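# Wind the cable once around the held reel's hub

## Task

One end of the cable is already attached to the reel held in the right gripper. Wrap the cable one full turn around the reel's hub, keeping it within roughly one cable thickness of the hub over almost the entire turn. Declare completion only while the right gripper holds the reel up high and still. The grippers must be the only support for the reel, and the reel must not drop when the left arm moves away. Apart from this required hold, anything that stays in place only because the robot is holding it does not count.

## Robot and tools

Robot: two six-joint arms, left_arm and right_arm, each with a parallel two-finger gripper. Scene frame: the origin is on the table top midway between the arms, +z is up, +x points out over the table, and +y is toward left_arm. The base of left_arm is at (-0.034, +0.258, 0) m and the base of right_arm is at (+0.036, -0.297, 0) m, each turned slightly about z. The names left and right refer to the arms, not to sides of any picture. The fingers point along the gripper's +z and close along its y. The reported end_effector_position is the pinch point between the pads, about 1 cm behind the fingertips. At long reach it can be somewhat off.

execute_actions takes "actions", a list holding at most one item, and an optional "pictures" boolean (images come by default). An empty list sends nothing and just reports the state. A wait is {"steps": N}, with N up to 300 control steps of 1/30 s each. It sends no new command and returns N steps after the previous result. An action is {"rows": [...], "steps": N}, with 1 to 15 rows and N up to 15 (default 15). Each row covers one step, and the final row repeats to fill any remaining steps. If a call is refused, nothing reaches the robot.

Each row is a single list of 14 numbers, each between -1 and 1, and it covers both arms even when only one moves. The order is: left waist, shoulder, elbow, wrist pitch, wrist yaw, wrist roll, left gripper opening, and then the same seven for the right arm. The six joint entries are offsets, not targets. They are measured from the joint angles in the most recent result that reported them. In the second and later calls of one reply, or before any result has shown angles, they are measured from where the arm is when the action begins. They are not measured from the previous row. Scale: 1.0 equals 1.264 rad for the waist, 1.32 for the shoulder, 1.276 for the elbow, 1.83 for wrist pitch, 1.686 for wrist yaw and 2.022 for wrist roll. Joint ranges in rad, in the same order: waist -2.880 to 2.880, shoulder 0.000 to 3.142, elbow 0.000 to 3.019, wrist pitch -1.693 to 1.571, wrist yaw -1.571 to 1.571, wrist roll -2.094 to 2.094. The true limit can differ by up to 0.019 rad. A request more than 0.019 rad outside a range is refused. A request past the true end gets clipped, and the result may say "joint sent to its limit". That line can refer to an earlier action, and its absence does not prove there is room left. The gripper entry is absolute: +1 is fully open and -1 is closed.

All-zero offsets are not a pause. They pull the arm back to the reference angles, and under load the arm can sag a little further each time. To hold a pose, have the first call of a reply command the displacement back to the intended angles and later calls send zeros. Push that aim further if a joint keeps falling short. Motion is rate-limited: each step, a joint's target may lead its measured angle by at most 0.264 (waist), 0.32 (shoulder), 0.276 (elbow), 0.33 (wrist pitch), 0.186 (wrist yaw) or 0.522 (wrist roll) rad. If the targets would put the gripper more than 70 mm from its current spot, they are all scaled back. Big moves therefore take several actions.

While you think or wait, the arms keep moving toward the last row sent. They stop once everything has nearly stopped moving, or when any step is HELD. After that, only a new action moves them on, although fingers finish closing or opening.

Result lines: the state line lists each arm's gripper position (m) and quat_wxyz in the scene frame. Joint positions and Joint velocities give six joints per arm (rad, rad/s) and then the pad gap (m; 0.094 is fully open). grip_measured is the opening on the command scale. Each gripper can read up to about 1 mm off, consistently. To grip firmly, command about 0.03 below grip_measured, and less than that for a lighter hold. Pad force is about 50 to 62 N and weaker on parts under 2 mm thick. HELD marks steps where all or part of your row was not sent. "joint command not followed" means the clearance check changed or blocked joint targets, while the rest of the row still ran. Joint torques are the drives' total output and include offsets, scale error, friction and noise. Holding loads heats the motors. MOTOR HOT appears from 85 °C. At 100 °C an OVER-TEMPERATURE FAULT makes that arm go limp until it cools.

Cameras: cam_head_left, cam_head_right, cam_high and cam_low are 504x504, and cam_left_wrist and cam_right_wrist are 616x616 fisheye. The calibrations given are approximate. zoom_image takes "camera" and "region" [x0, y0, x1, y1] in that camera's pixels, with the origin at the top-left and at most 504x504. It returns a closer view of the latest image. read_manual returns only licence texts. finished_scene with "scene" set to the current scene number ends and grades that scene, cannot be undone, and opens the next one. Replying without calling a tool ends everything.

Avoid the following: dropping the reel or cable, slamming, pressing hard, letting the arms collide or push hard on each other, and knocking anything off the table. Loose objects may occasionally get a brief push from outside. Move smoothly and do not waste effort.

Each tool is called as name(argument=value, ...), one argument or row to a line, values as JSON.

## Session

I'll start by looking at the current state of the scene.

execute_actions(
  actions=[],
)

Scene clock: 0.00 s of 4800.00 s.
left_arm: end_effector_position=(+0.4356, +0.2669, +0.5466) grip_measured=+1.000 end_effector_quat_wxyz=(+0.698, -0.076, +0.692, -0.169) | right_arm: end_effector_position=(+0.3405, -0.0084, +0.5284) grip_measured=-0.962 end_effector_quat_wxyz=(+0.448, -0.405, +0.770, +0.207)
Joint positions: left_arm=[ 0.169  0.932  1.099 -0.134  0.233 -0.354  0.094] | right_arm=[ 0.768  0.99   1.455 -1.018 -0.208 -0.177  0.002]
Joint velocities: left_arm=[-0.005 -0.015  0.007 -0.012  0.007  0.037  0.   ] | right_arm=[ 0.005 -0.015 -0.002  0.002  0.037  0.022  0.   ]
Joint torques (N m, as the arm reports them, + toward a larger angle): no reading

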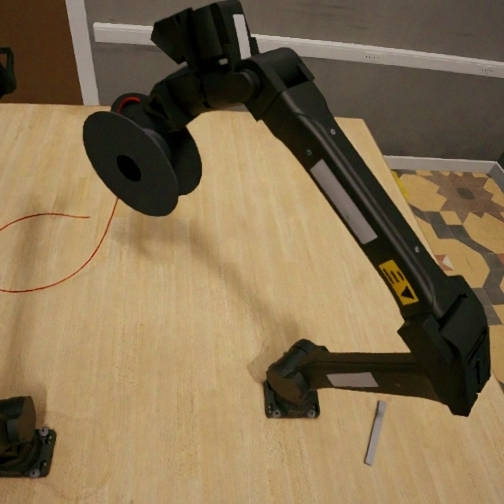

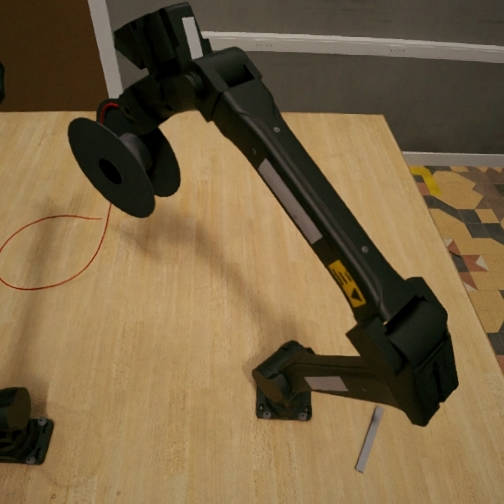

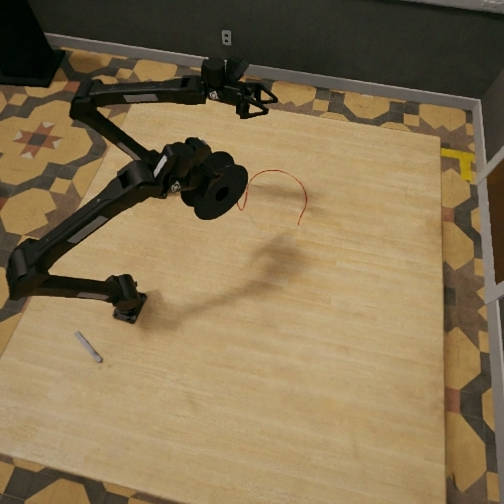

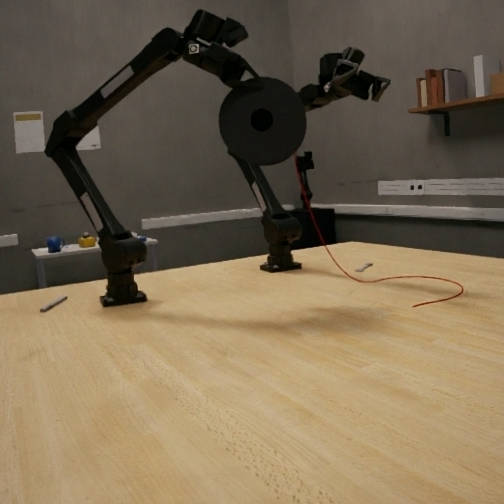

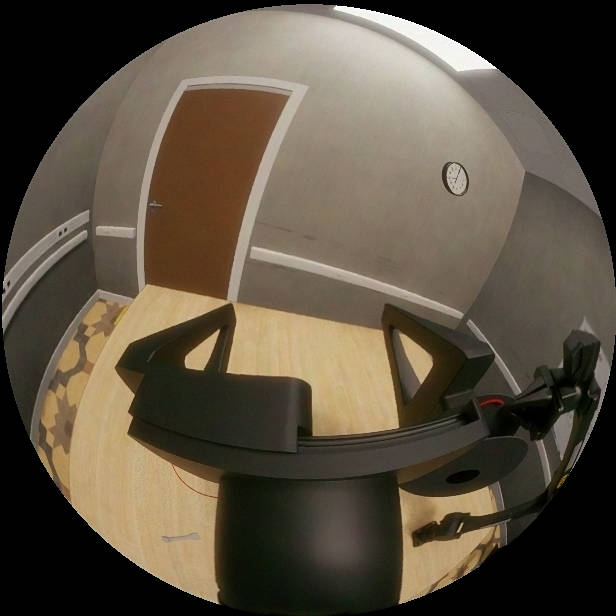

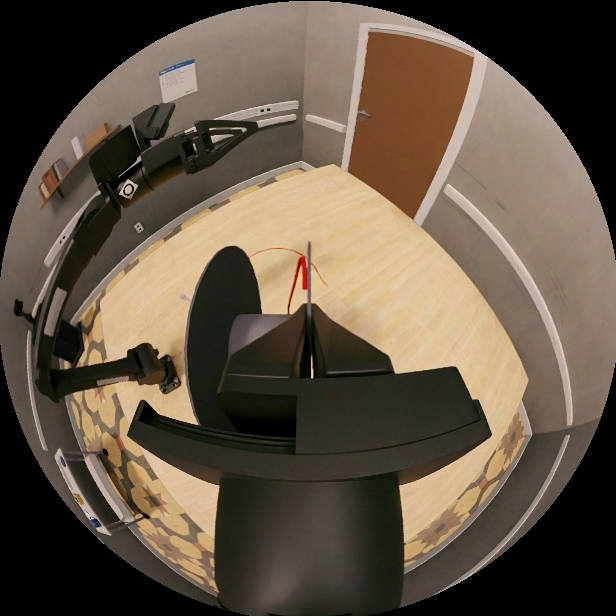

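zoom_image(
  camera="cam_right_wrist",
  region=[160, 200, 460, 460],
)

zoom_image(
  camera="cam_head_right",
  region=[40, 70, 220, 250],
)

zoom_image(
  camera="cam_high",
  region=[150, 120, 330, 260],
)

zoom_image(
  camera="cam_low",
  region=[180, 40, 480, 320],
)

Region (160, 200, 460, 460) of cam_right_wrist's 616x616 image, scaled by 1.680, with more detail than that image has; it fills the top 437 rows of this view, and the rest is white.

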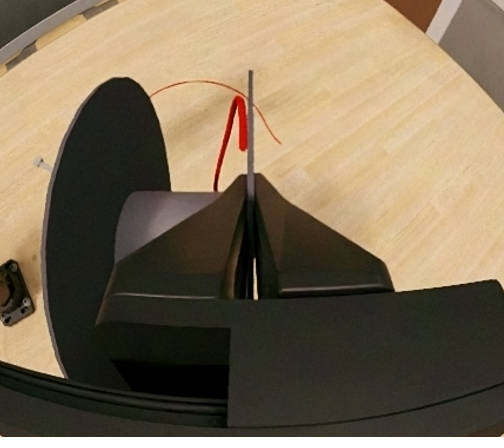

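Region (40, 70, 220, 250) of cam_head_right's 504x504 image, scaled by 2.800, with more detail than that image has.

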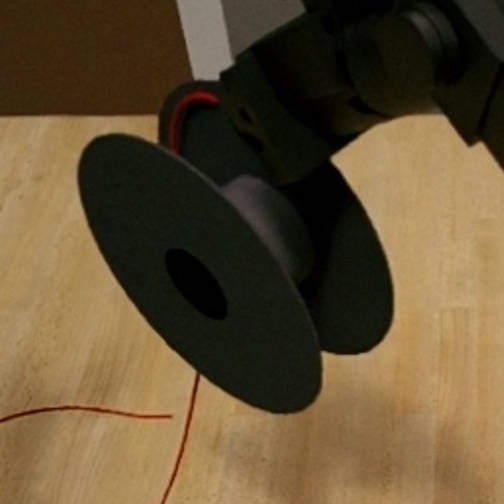

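Region (150, 120, 330, 260) of cam_high's 504x504 image, scaled by 2.800, with more detail than that image has.

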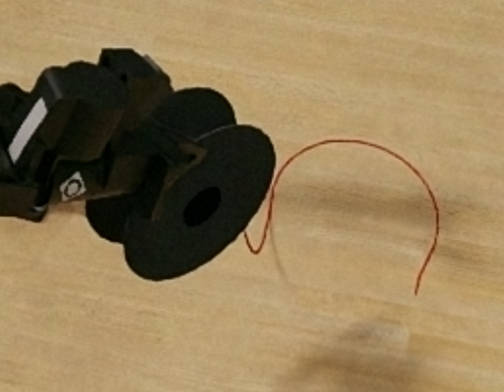

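Region (180, 40, 480, 320) of cam_low's 504x504 image, scaled by 1.680, with more detail than that image has; it fills the top 470 rows of this view, and the rest is white.

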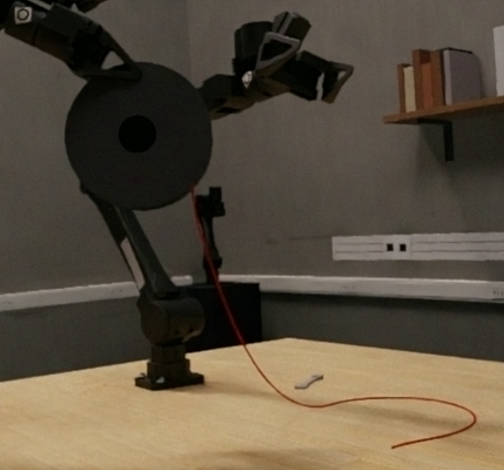

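zoom_image(
  camera="cam_head_right",
  region=[80, 85, 170, 175],
)

zoom_image(
  camera="cam_head_left",
  region=[70, 70, 220, 220],
)

zoom_image(
  camera="cam_right_wrist",
  region=[260, 230, 350, 330],
)

zoom_image(
  camera="cam_low",
  region=[200, 50, 330, 180],
)

Region (80, 85, 170, 175) of cam_head_right's 504x504 image, scaled by 5.600, with more detail than that image has.

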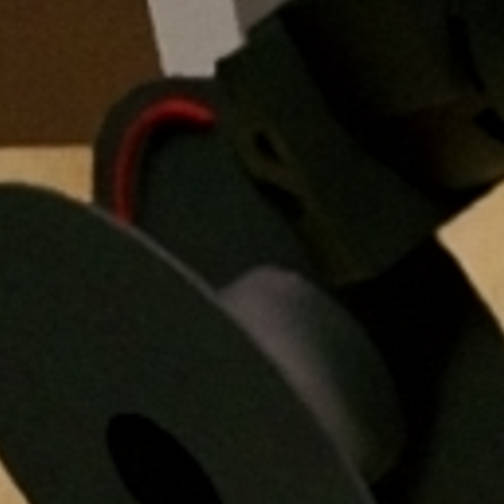

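Region (70, 70, 220, 220) of cam_head_left's 504x504 image, scaled by 3.360, with more detail than that image has.

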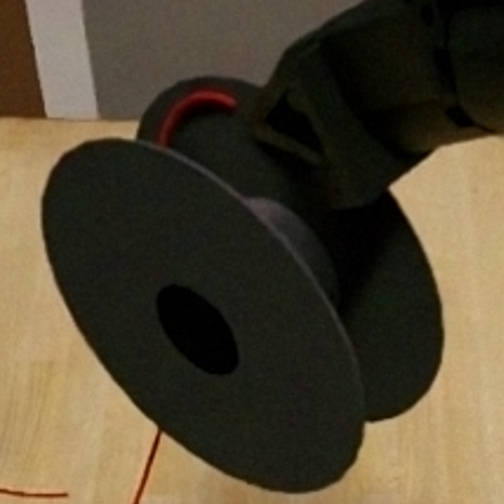

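Region (260, 230, 350, 330) of cam_right_wrist's 616x616 image, scaled by 5.040, with more detail than that image has; it fills the left 454 columns of this view, and the rest is white.

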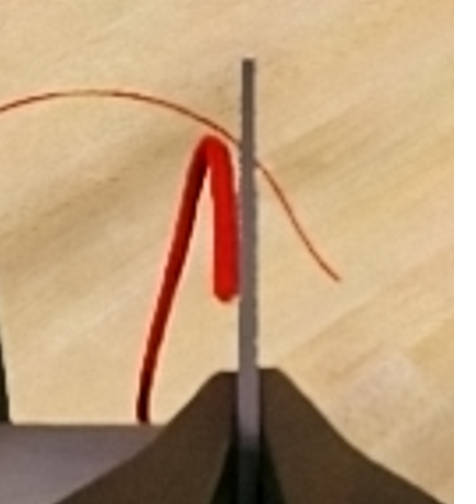

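Region (200, 50, 330, 180) of cam_low's 504x504 image, scaled by 3.877, with more detail than that image has.

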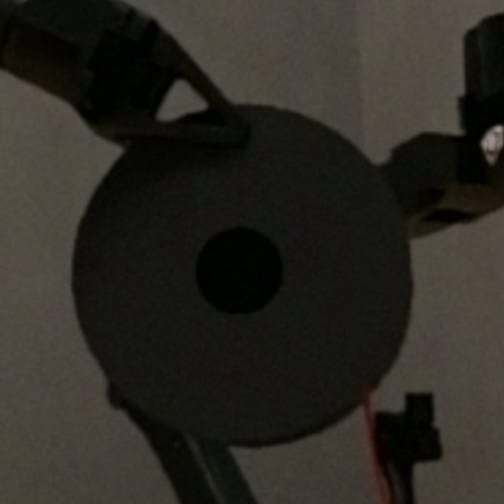

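execute_actions(
  actions=[
    {"rows": [[0,-0.26,-0.603,0.215,-0.138,0.175,1, 0,0.0726,0.199,-0.0864,0,0,-1]], "steps": 15},
  ],
)

Scene clock: 120.50 s of 4800.00 s.
left_arm: end_effector_position=(+0.3220, +0.2938, +0.2984) grip_measured=+1.000 end_effector_quat_wxyz=(+0.701, -0.054, +0.711, +0.017) | right_arm: end_effector_position=(+0.3490, -0.0021, +0.5633) grip_measured=-0.962 end_effector_quat_wxyz=(+0.423, -0.408, +0.783, +0.201)
Joint positions: left_arm=[ 0.168  0.576  0.335  0.224  0.003 -0.052  0.094] | right_arm=[ 0.768  1.091  1.655 -1.174 -0.206 -0.178  0.002]
Joint velocities: left_arm=[-0.005  0.337 -0.745 -0.002  0.081  0.271  0.   ] | right_arm=[-0.015 -0.024 -0.017  0.002 -0.037 -0.051 -0.001]
Joint torques (N m, as the arm reports them, + toward a larger angle): left_arm=[ 0.33  0.45 14.64  3.35 -0.07  0.24] | right_arm=[-0.53 -7.75 15.87  1.29 -0.29 -0.02]
Steps of this call (steps 1 to 180: nothing new was sent; then 114.00 s passed at rest; steps 181 to 195: all 15 steps of this action). Readings (joint positions):
181: left_arm=[0.168 0.919 1.076 -0.095 0.180 -0.323] | right_arm=[0.768 1.000 1.478 -1.054 -0.206 -0.177]
182: left_arm=[0.168 0.889 1.025 -0.027 0.119 -0.287] | right_arm=[0.768 1.024 1.525 -1.113 -0.206 -0.178]
184: left_arm=[0.168 0.790 0.891 0.084 0.044 -0.219] | right_arm=[0.768 1.069 1.610 -1.156 -0.206 -0.178]
188: left_arm=[0.168 0.580 0.624 0.196 0.010 -0.130] | right_arm=[0.768 1.091 1.655 -1.161 -0.206 -0.178]
195: the state above
camera_calibration (this result's frames):
cam_left_wrist: T_world_to_cam=[[0.104429, -0.992963, 0.0558537, 0.240754], [-0.579161, -0.106373, -0.808243, 0.46464], [0.808497, 0.0520557, -0.586194, 0.0232605], [0, 0, 0, 1]] pos_world=[0.225154, 0.287274, 0.37573]
cam_right_wrist: T_world_to_cam=[[0.810706, -0.584529, 0.0328838, -0.302594], [-0.541236, -0.769707, -0.338548, 0.387017], [0.223202, 0.256665, -0.940374, 0.573785], [0, 0, 0, 1]] pos_world=[0.326712, -0.0262565, 0.680547]

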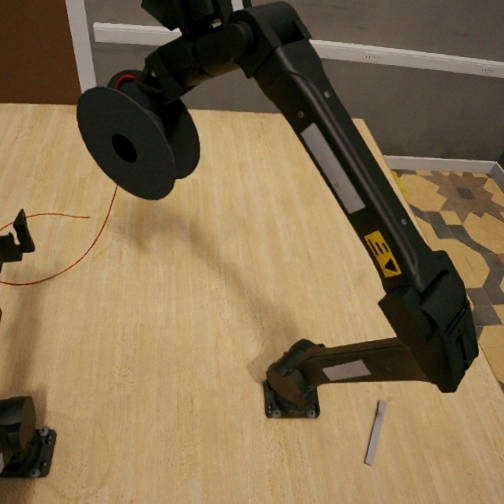

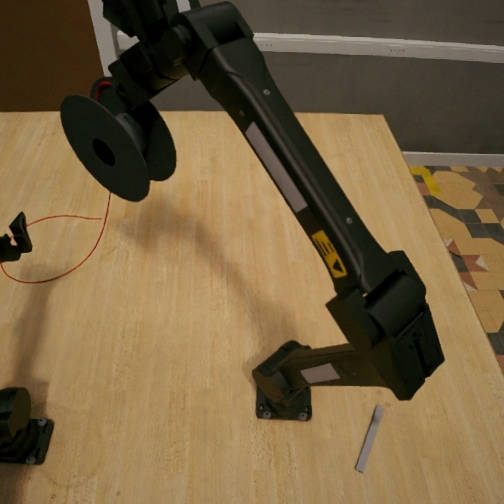

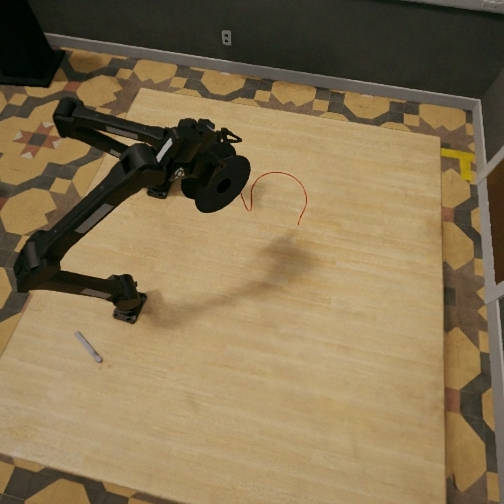

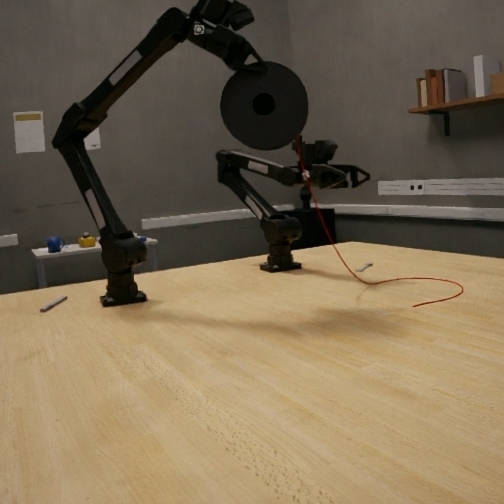

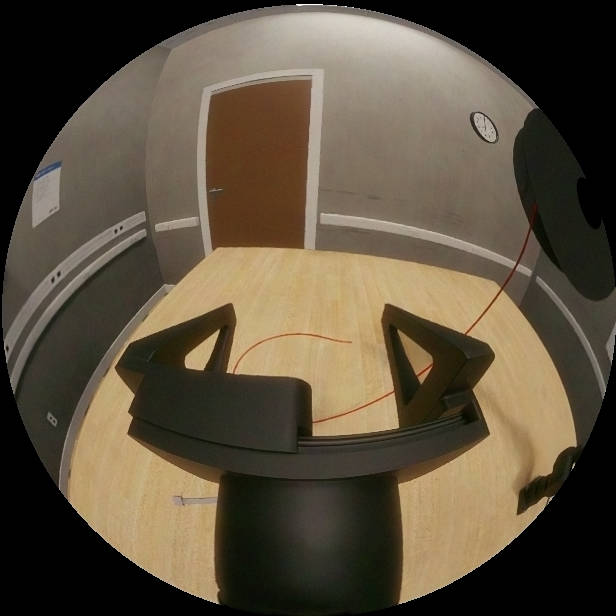

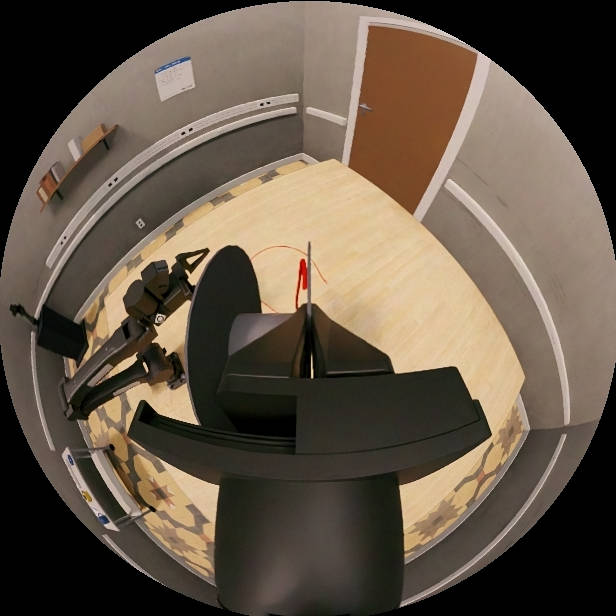

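execute_actions(
  actions=[
    {"rows": [[-0.367,0.176,-0.05,0.181,-0.002,0.026,1, 0,0.0648,0.2837,-0.0874,-0.001,0,-1]], "steps": 15},
  ],
)

Scene clock: 158.03 s of 4800.00 s.
left_arm: end_effector_position=(+0.3240, +0.1164, +0.2503) grip_measured=+1.000 end_effector_quat_wxyz=(+0.688, +0.130, +0.702, -0.135) | right_arm: end_effector_position=(+0.3403, -0.0095, +0.6541) grip_measured=-0.962 end_effector_quat_wxyz=(+0.454, -0.404, +0.767, +0.206)
Joint positions: left_arm=[-0.309  0.82   0.273  0.529  0.003 -0.01   0.094] | right_arm=[ 0.768  1.181  1.973 -1.331 -0.204 -0.18   0.002]
Joint velocities: left_arm=[-0.015 -0.024  0.017  0.012 -0.007  0.007  0.   ] | right_arm=[ 0.005 -0.024 -0.002 -0.032 -0.022 -0.022 -0.   ]
Joint torques (N m, as the arm reports them, + toward a larger angle): left_arm=[ 0.72 -0.95  9.88  3.06 -0.06  0.22] | right_arm=[-0.2  -7.25 13.29  1.73 -0.34  0.01]
Steps of this call (steps 1 to 30: the robot went on to your last target; steps 31 to 210: nothing new was sent; then 30.03 s passed at rest; steps 211 to 225: all 15 steps of this action). Readings (joint positions):
211: left_arm=[0.149 0.612 0.296 0.283 -0.006 -0.013] | right_arm=[0.768 1.101 1.683 -1.211 -0.204 -0.179]
212: left_arm=[0.095 0.647 0.290 0.366 -0.008 -0.013] | right_arm=[0.768 1.127 1.735 -1.267 -0.204 -0.180]
214: left_arm=[-0.052 0.732 0.290 0.463 -0.006 -0.013] | right_arm=[0.768 1.168 1.833 -1.304 -0.204 -0.180]
218: left_arm=[-0.300 0.822 0.280 0.514 0.005 -0.011] | right_arm=[0.768 1.194 1.949 -1.318 -0.204 -0.180]
225: the state above
camera_calibration (this result's frames):
cam_left_wrist: T_world_to_cam=[[-0.363417, -0.931523, 0.01391, 0.222047], [-0.552328, 0.203409, -0.808429, 0.363375], [0.750241, -0.30148, -0.588429, 0.06328], [0, 0, 0, 1]] pos_world=[0.233922, 0.152006, 0.32791]
cam_right_wrist: T_world_to_cam=[[0.807661, -0.587192, 0.0537531, -0.315466], [-0.520953, -0.753299, -0.401433, 0.441754], [0.27621, 0.296219, -0.91431, 0.628327], [0, 0, 0, 1]] pos_world=[0.311373, -0.0385882, 0.768777]

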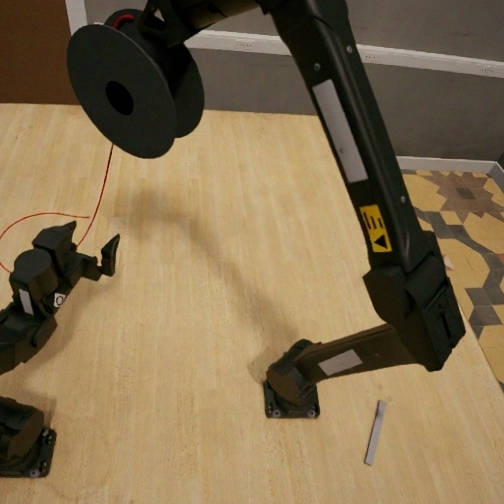

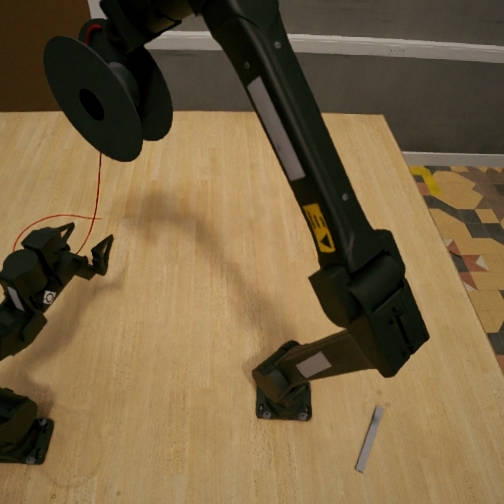

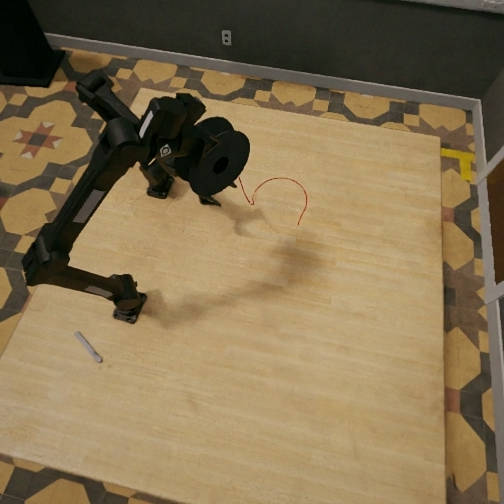

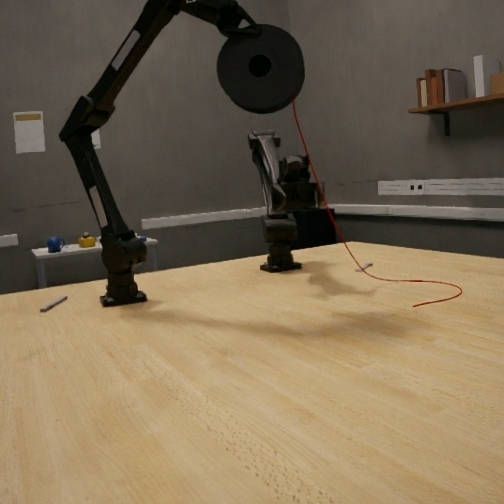

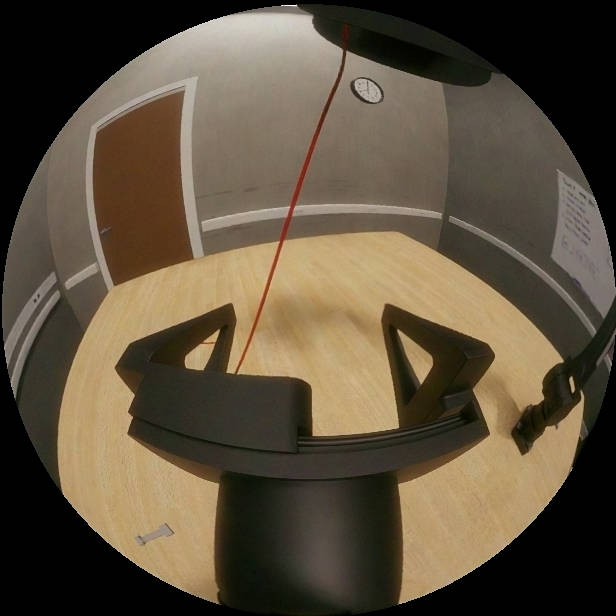

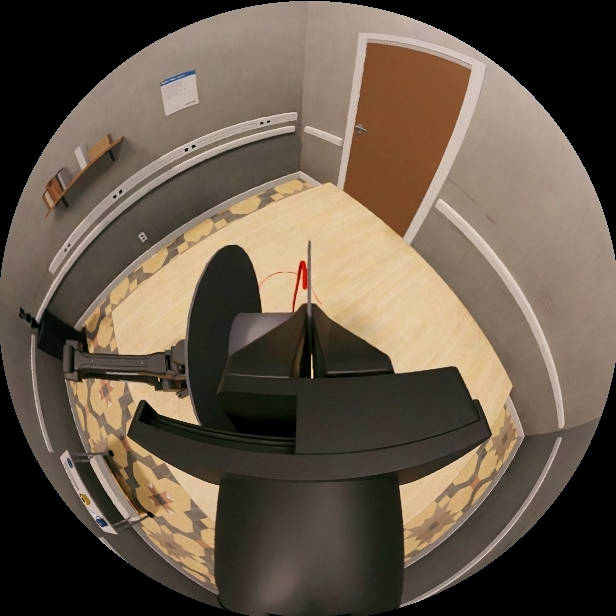

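zoom_image(
  camera="cam_head_left",
  region=[0, 130, 180, 310],
)

zoom_image(
  camera="cam_high",
  region=[170, 120, 330, 260],
)

Region (0, 130, 180, 310) of cam_head_left's 504x504 image, scaled by 2.800, with more detail than that image has.

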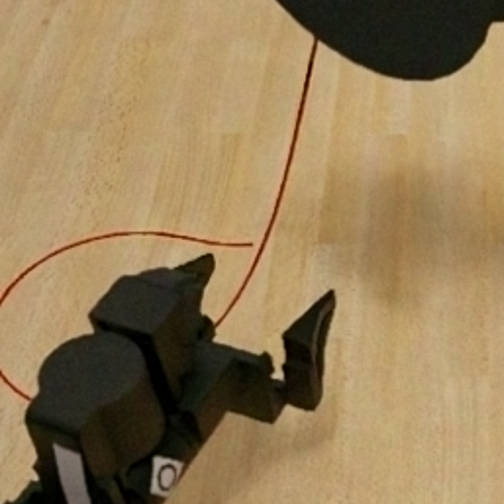

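Region (170, 120, 330, 260) of cam_high's 504x504 image, scaled by 3.150, with more detail than that image has; it fills the top 441 rows of this view, and the rest is white.

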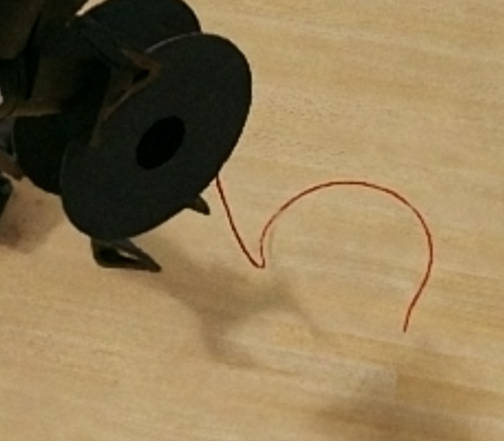

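execute_actions(
  actions=[
    {"rows": [[0.063,-0.009,-0.002,0.014,-0.002,0.005,1, 0,-0.0034,0.0345,-0.0016,-0.0018,0.001,-1],[0.063,-0.009,-0.002,0.014,-0.002,0.005,1, 0,-0.0034,0.0345,-0.0016,-0.0018,0.001,-1],[0.063,-0.009,-0.002,0.014,-0.002,0.005,1, 0,-0.0034,0.0345,-0.0016,-0.0018,0.001,-1],[0.063,0.03,0.016,0.031,-0.002,0.005,1, 0,-0.0034,0.0345,-0.0016,-0.0018,0.001,-1],[0.063,0.07,0.034,0.048,-0.002,0.005,1, 0,-0.0034,0.0345,-0.0016,-0.0018,0.001,-1],[0.063,0.11,0.052,0.066,-0.002,0.005,1, 0,-0.0034,0.0345,-0.0016,-0.0018,0.001,-1],[0.063,0.145,0.07,0.083,-0.002,0.005,1, 0,-0.0034,0.0345,-0.0016,-0.0018,0.001,-1],[0.063,0.185,0.088,0.10,-0.002,0.005,1, 0,-0.0034,0.0345,-0.0016,-0.0018,0.001,-1],[0.063,0.221,0.1045,0.1175,-0.002,0.005,1, 0,-0.0034,0.0345,-0.0016,-0.0018,0.001,-1]], "steps": 15},
  ],
)

Scene clock: 247.80 s of 4800.00 s.
left_arm: end_effector_position=(+0.3894, +0.1266, +0.2213) grip_measured=+1.000 end_effector_quat_wxyz=(+0.677, +0.105, +0.721, -0.106) | right_arm: end_effector_position=(+0.3403, -0.0095, +0.6536) grip_measured=-0.962 end_effector_quat_wxyz=(+0.453, -0.404, +0.767, +0.206)
Joint positions: left_arm=[-0.235  1.137  0.366  0.709 -0.    -0.01   0.094] | right_arm=[ 0.768  1.182  1.973 -1.332 -0.204 -0.18   0.002]
Joint velocities: left_arm=[ 0.005 -0.063 -0.022  0.027 -0.022  0.051  0.   ] | right_arm=[-0.005 -0.015 -0.002 -0.002  0.081 -0.022 -0.001]
Joint torques (N m, as the arm reports them, + toward a larger angle): left_arm=[ 0.45 -5.03 12.06  3.19  0.02  0.2 ] | right_arm=[-0.67 -7.79 13.37  1.42 -0.33 -0.01]
Steps of this call (steps 1 to 15: the robot went on to your last target; steps 16 to 200: nothing new was sent; then 82.60 s passed at rest; steps 201 to 215: all 15 steps of this action). Readings (joint positions):
201: left_arm=[-0.303 0.820 0.273 0.530 0.003 -0.010] | right_arm=[0.768 1.182 1.973 -1.332 -0.204 -0.180]
202: left_arm=[-0.287 0.820 0.273 0.530 0.003 -0.010] | right_arm=[0.768 1.182 1.973 -1.332 -0.204 -0.180]
204: left_arm=[-0.252 0.822 0.273 0.536 0.001 -0.010] | right_arm=[0.768 1.182 1.973 -1.332 -0.204 -0.180]
208: left_arm=[-0.235 0.935 0.292 0.635 -0.000 -0.010] | right_arm=[0.768 1.182 1.973 -1.332 -0.204 -0.180]
215: the state above
camera_calibration (this result's frames):
cam_left_wrist: T_world_to_cam=[[-0.290063, -0.956911, 0.013626, 0.230381], [-0.599096, 0.17046, -0.782322, 0.390572], [0.74629, -0.235086, -0.622725, 0.000848428], [0, 0, 0, 1]] pos_world=[0.300182, 0.154077, 0.302942]
cam_right_wrist: T_world_to_cam=[[0.807741, -0.587128, 0.0532489, -0.315141], [-0.521549, -0.753777, -0.399759, 0.440679], [0.274847, 0.29513, -0.915072, 0.628847], [0, 0, 0, 1]] pos_world=[0.311551, -0.0384457, 0.768387]

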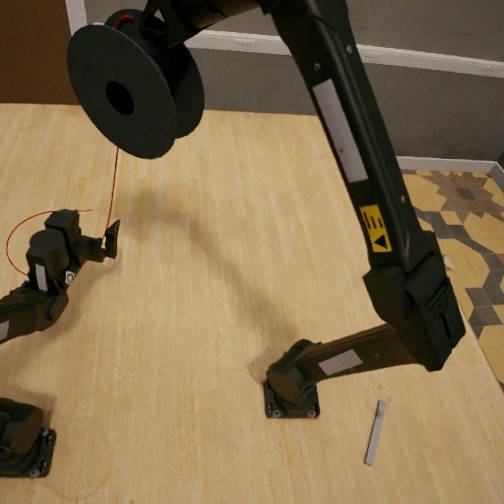

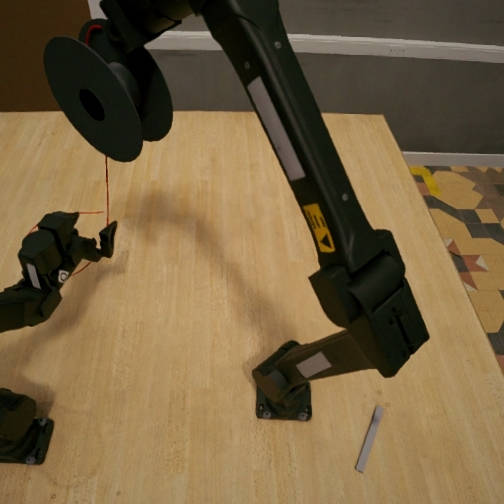

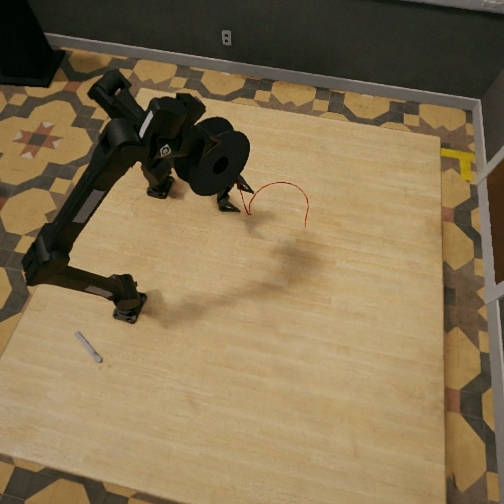

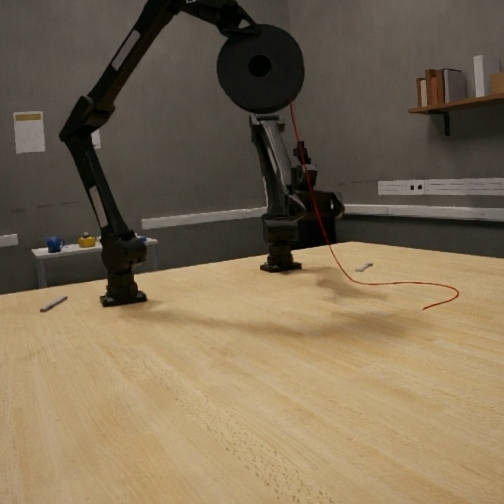

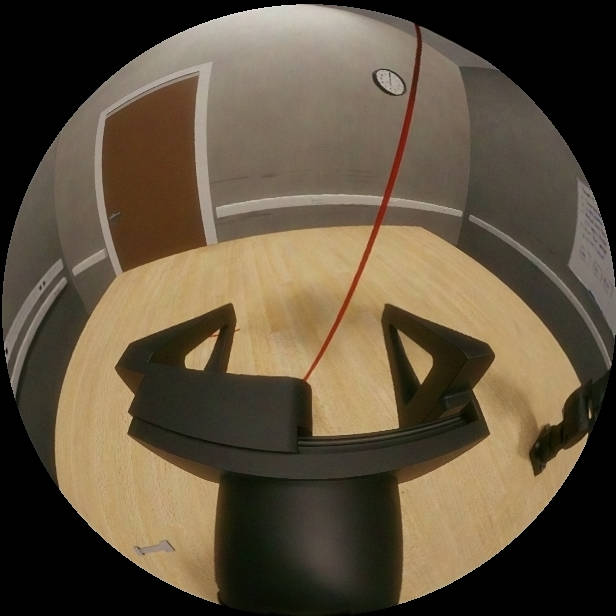

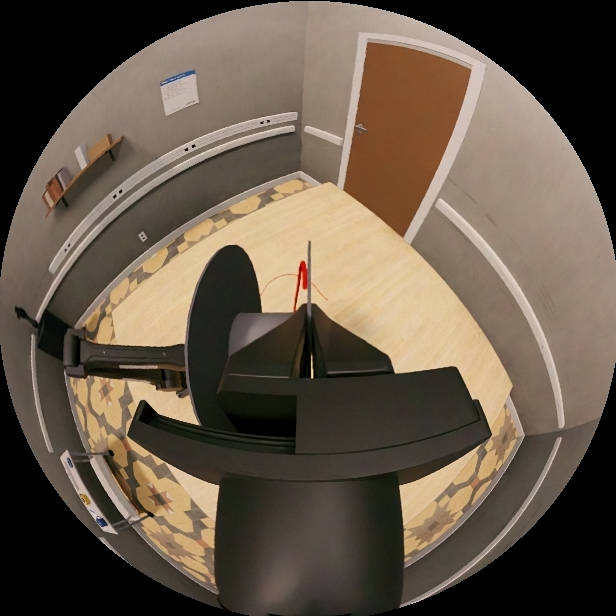

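execute_actions(
  actions=[],
)

Scene clock: 250.70 s of 4800.00 s.
left_arm: end_effector_position=(+0.3883, +0.1269, +0.2294) grip_measured=+1.000 end_effector_quat_wxyz=(+0.685, +0.104, +0.713, -0.107) | right_arm: end_effector_position=(+0.3403, -0.0095, +0.6536) grip_measured=-0.962 end_effector_quat_wxyz=(+0.453, -0.404, +0.767, +0.206)
Joint positions: left_arm=[-0.235  1.123  0.366  0.719 -0.    -0.01   0.094] | right_arm=[ 0.768  1.182  1.973 -1.332 -0.204 -0.18   0.002]
Joint velocities: left_arm=[-0.005 -0.015 -0.007 -0.007  0.037 -0.037  0.   ] | right_arm=[-0.005  0.024 -0.007 -0.007  0.007 -0.051  0.   ]
Joint torques (N m, as the arm reports them, + toward a larger angle): left_arm=[ 0.7  -4.53 12.07  3.12  0.03  0.22] | right_arm=[-0.8  -7.75 13.19  1.68 -0.35 -0.03]
Steps of this call (steps 1 to 30: the robot went on to your last target; steps 31 to 87: nothing new was sent). Readings (joint positions):
1: left_arm=[-0.235 1.134 0.366 0.711 -0.000 -0.010] | right_arm=[0.768 1.182 1.973 -1.332 -0.204 -0.180]
2: left_arm=[-0.235 1.131 0.366 0.714 -0.000 -0.010] | right_arm=[0.768 1.182 1.973 -1.332 -0.204 -0.180]
4: left_arm=[-0.235 1.126 0.366 0.717 -0.000 -0.010] | right_arm=[0.768 1.182 1.973 -1.332 -0.204 -0.180]
8: left_arm=[-0.235 1.123 0.366 0.719 -0.000 -0.010] | right_arm=[0.768 1.182 1.973 -1.332 -0.204 -0.180]
87: the state above
All arms were judged still, so your last target was given up. Only a new action makes them travel on or press farther. Fingers that are still opening or closing keep moving.
camera_calibration (this result's frames):
cam_left_wrist: T_world_to_cam=[[-0.290367, -0.956817, 0.0137522, 0.230354], [-0.581544, 0.165033, -0.7966, 0.393342], [0.75993, -0.239304, -0.604351, -0.00214146], [0, 0, 0, 1]] pos_world=[0.29726, 0.15498, 0.308874]
cam_right_wrist: T_world_to_cam=[[0.807741, -0.587128, 0.0532489, -0.315141], [-0.521549, -0.753777, -0.399759, 0.440679], [0.274847, 0.29513, -0.915072, 0.628847], [0, 0, 0, 1]] pos_world=[0.311551, -0.0384457, 0.768387]

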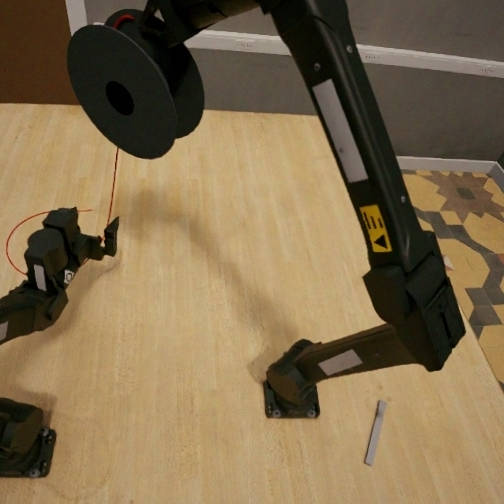

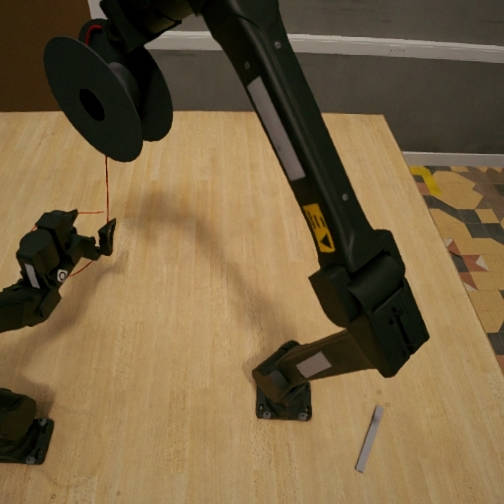

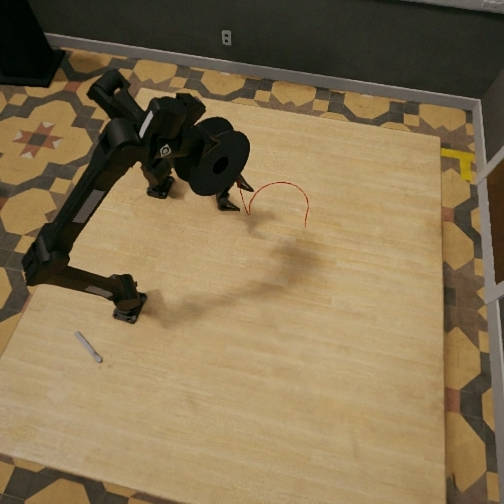

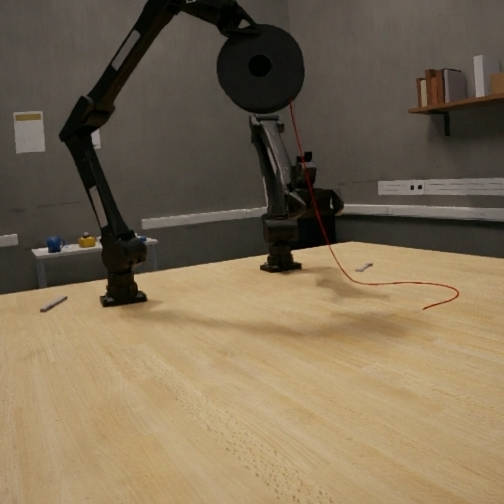

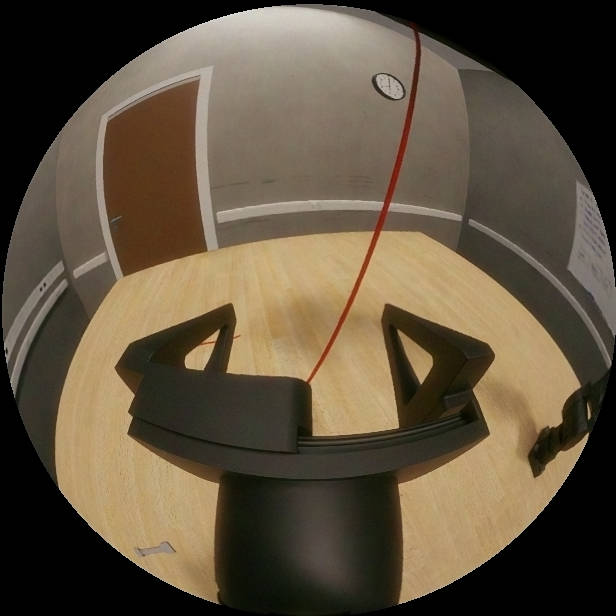

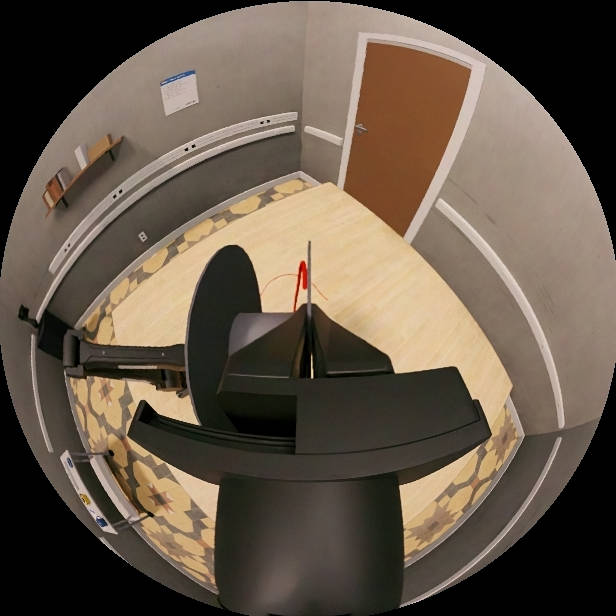

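zoom_image(
  camera="cam_head_left",
  region=[20, 150, 160, 290],
)

zoom_image(
  camera="cam_high",
  region=[190, 140, 300, 240],
)

zoom_image(
  camera="cam_low",
  region=[240, 90, 400, 300],
)

Region (20, 150, 160, 290) of cam_head_left's 504x504 image, scaled by 3.600, with more detail than that image has.

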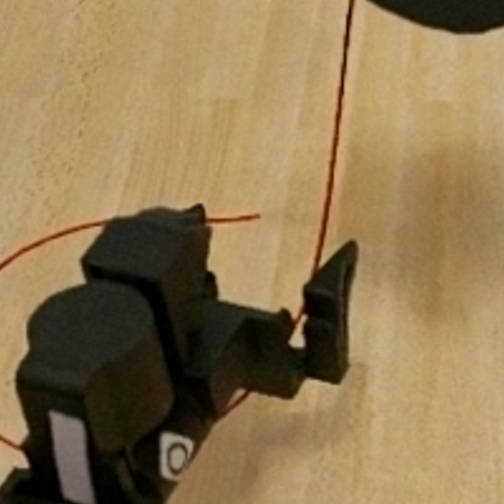

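Region (190, 140, 300, 240) of cam_high's 504x504 image, scaled by 4.582, with more detail than that image has; it fills the top 458 rows of this view, and the rest is white.

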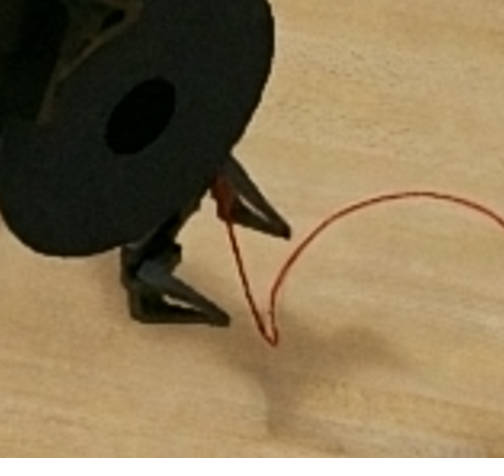

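Region (240, 90, 400, 300) of cam_low's 504x504 image, scaled by 2.400, with more detail than that image has; it fills the left 384 columns of this view, and the rest is white.

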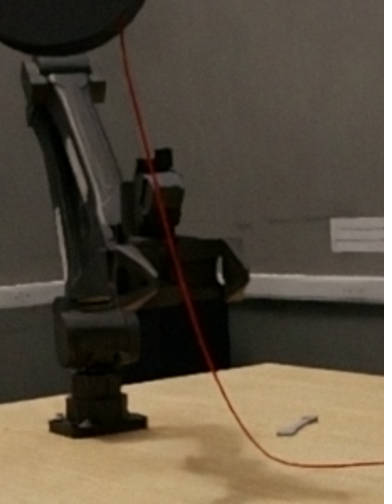

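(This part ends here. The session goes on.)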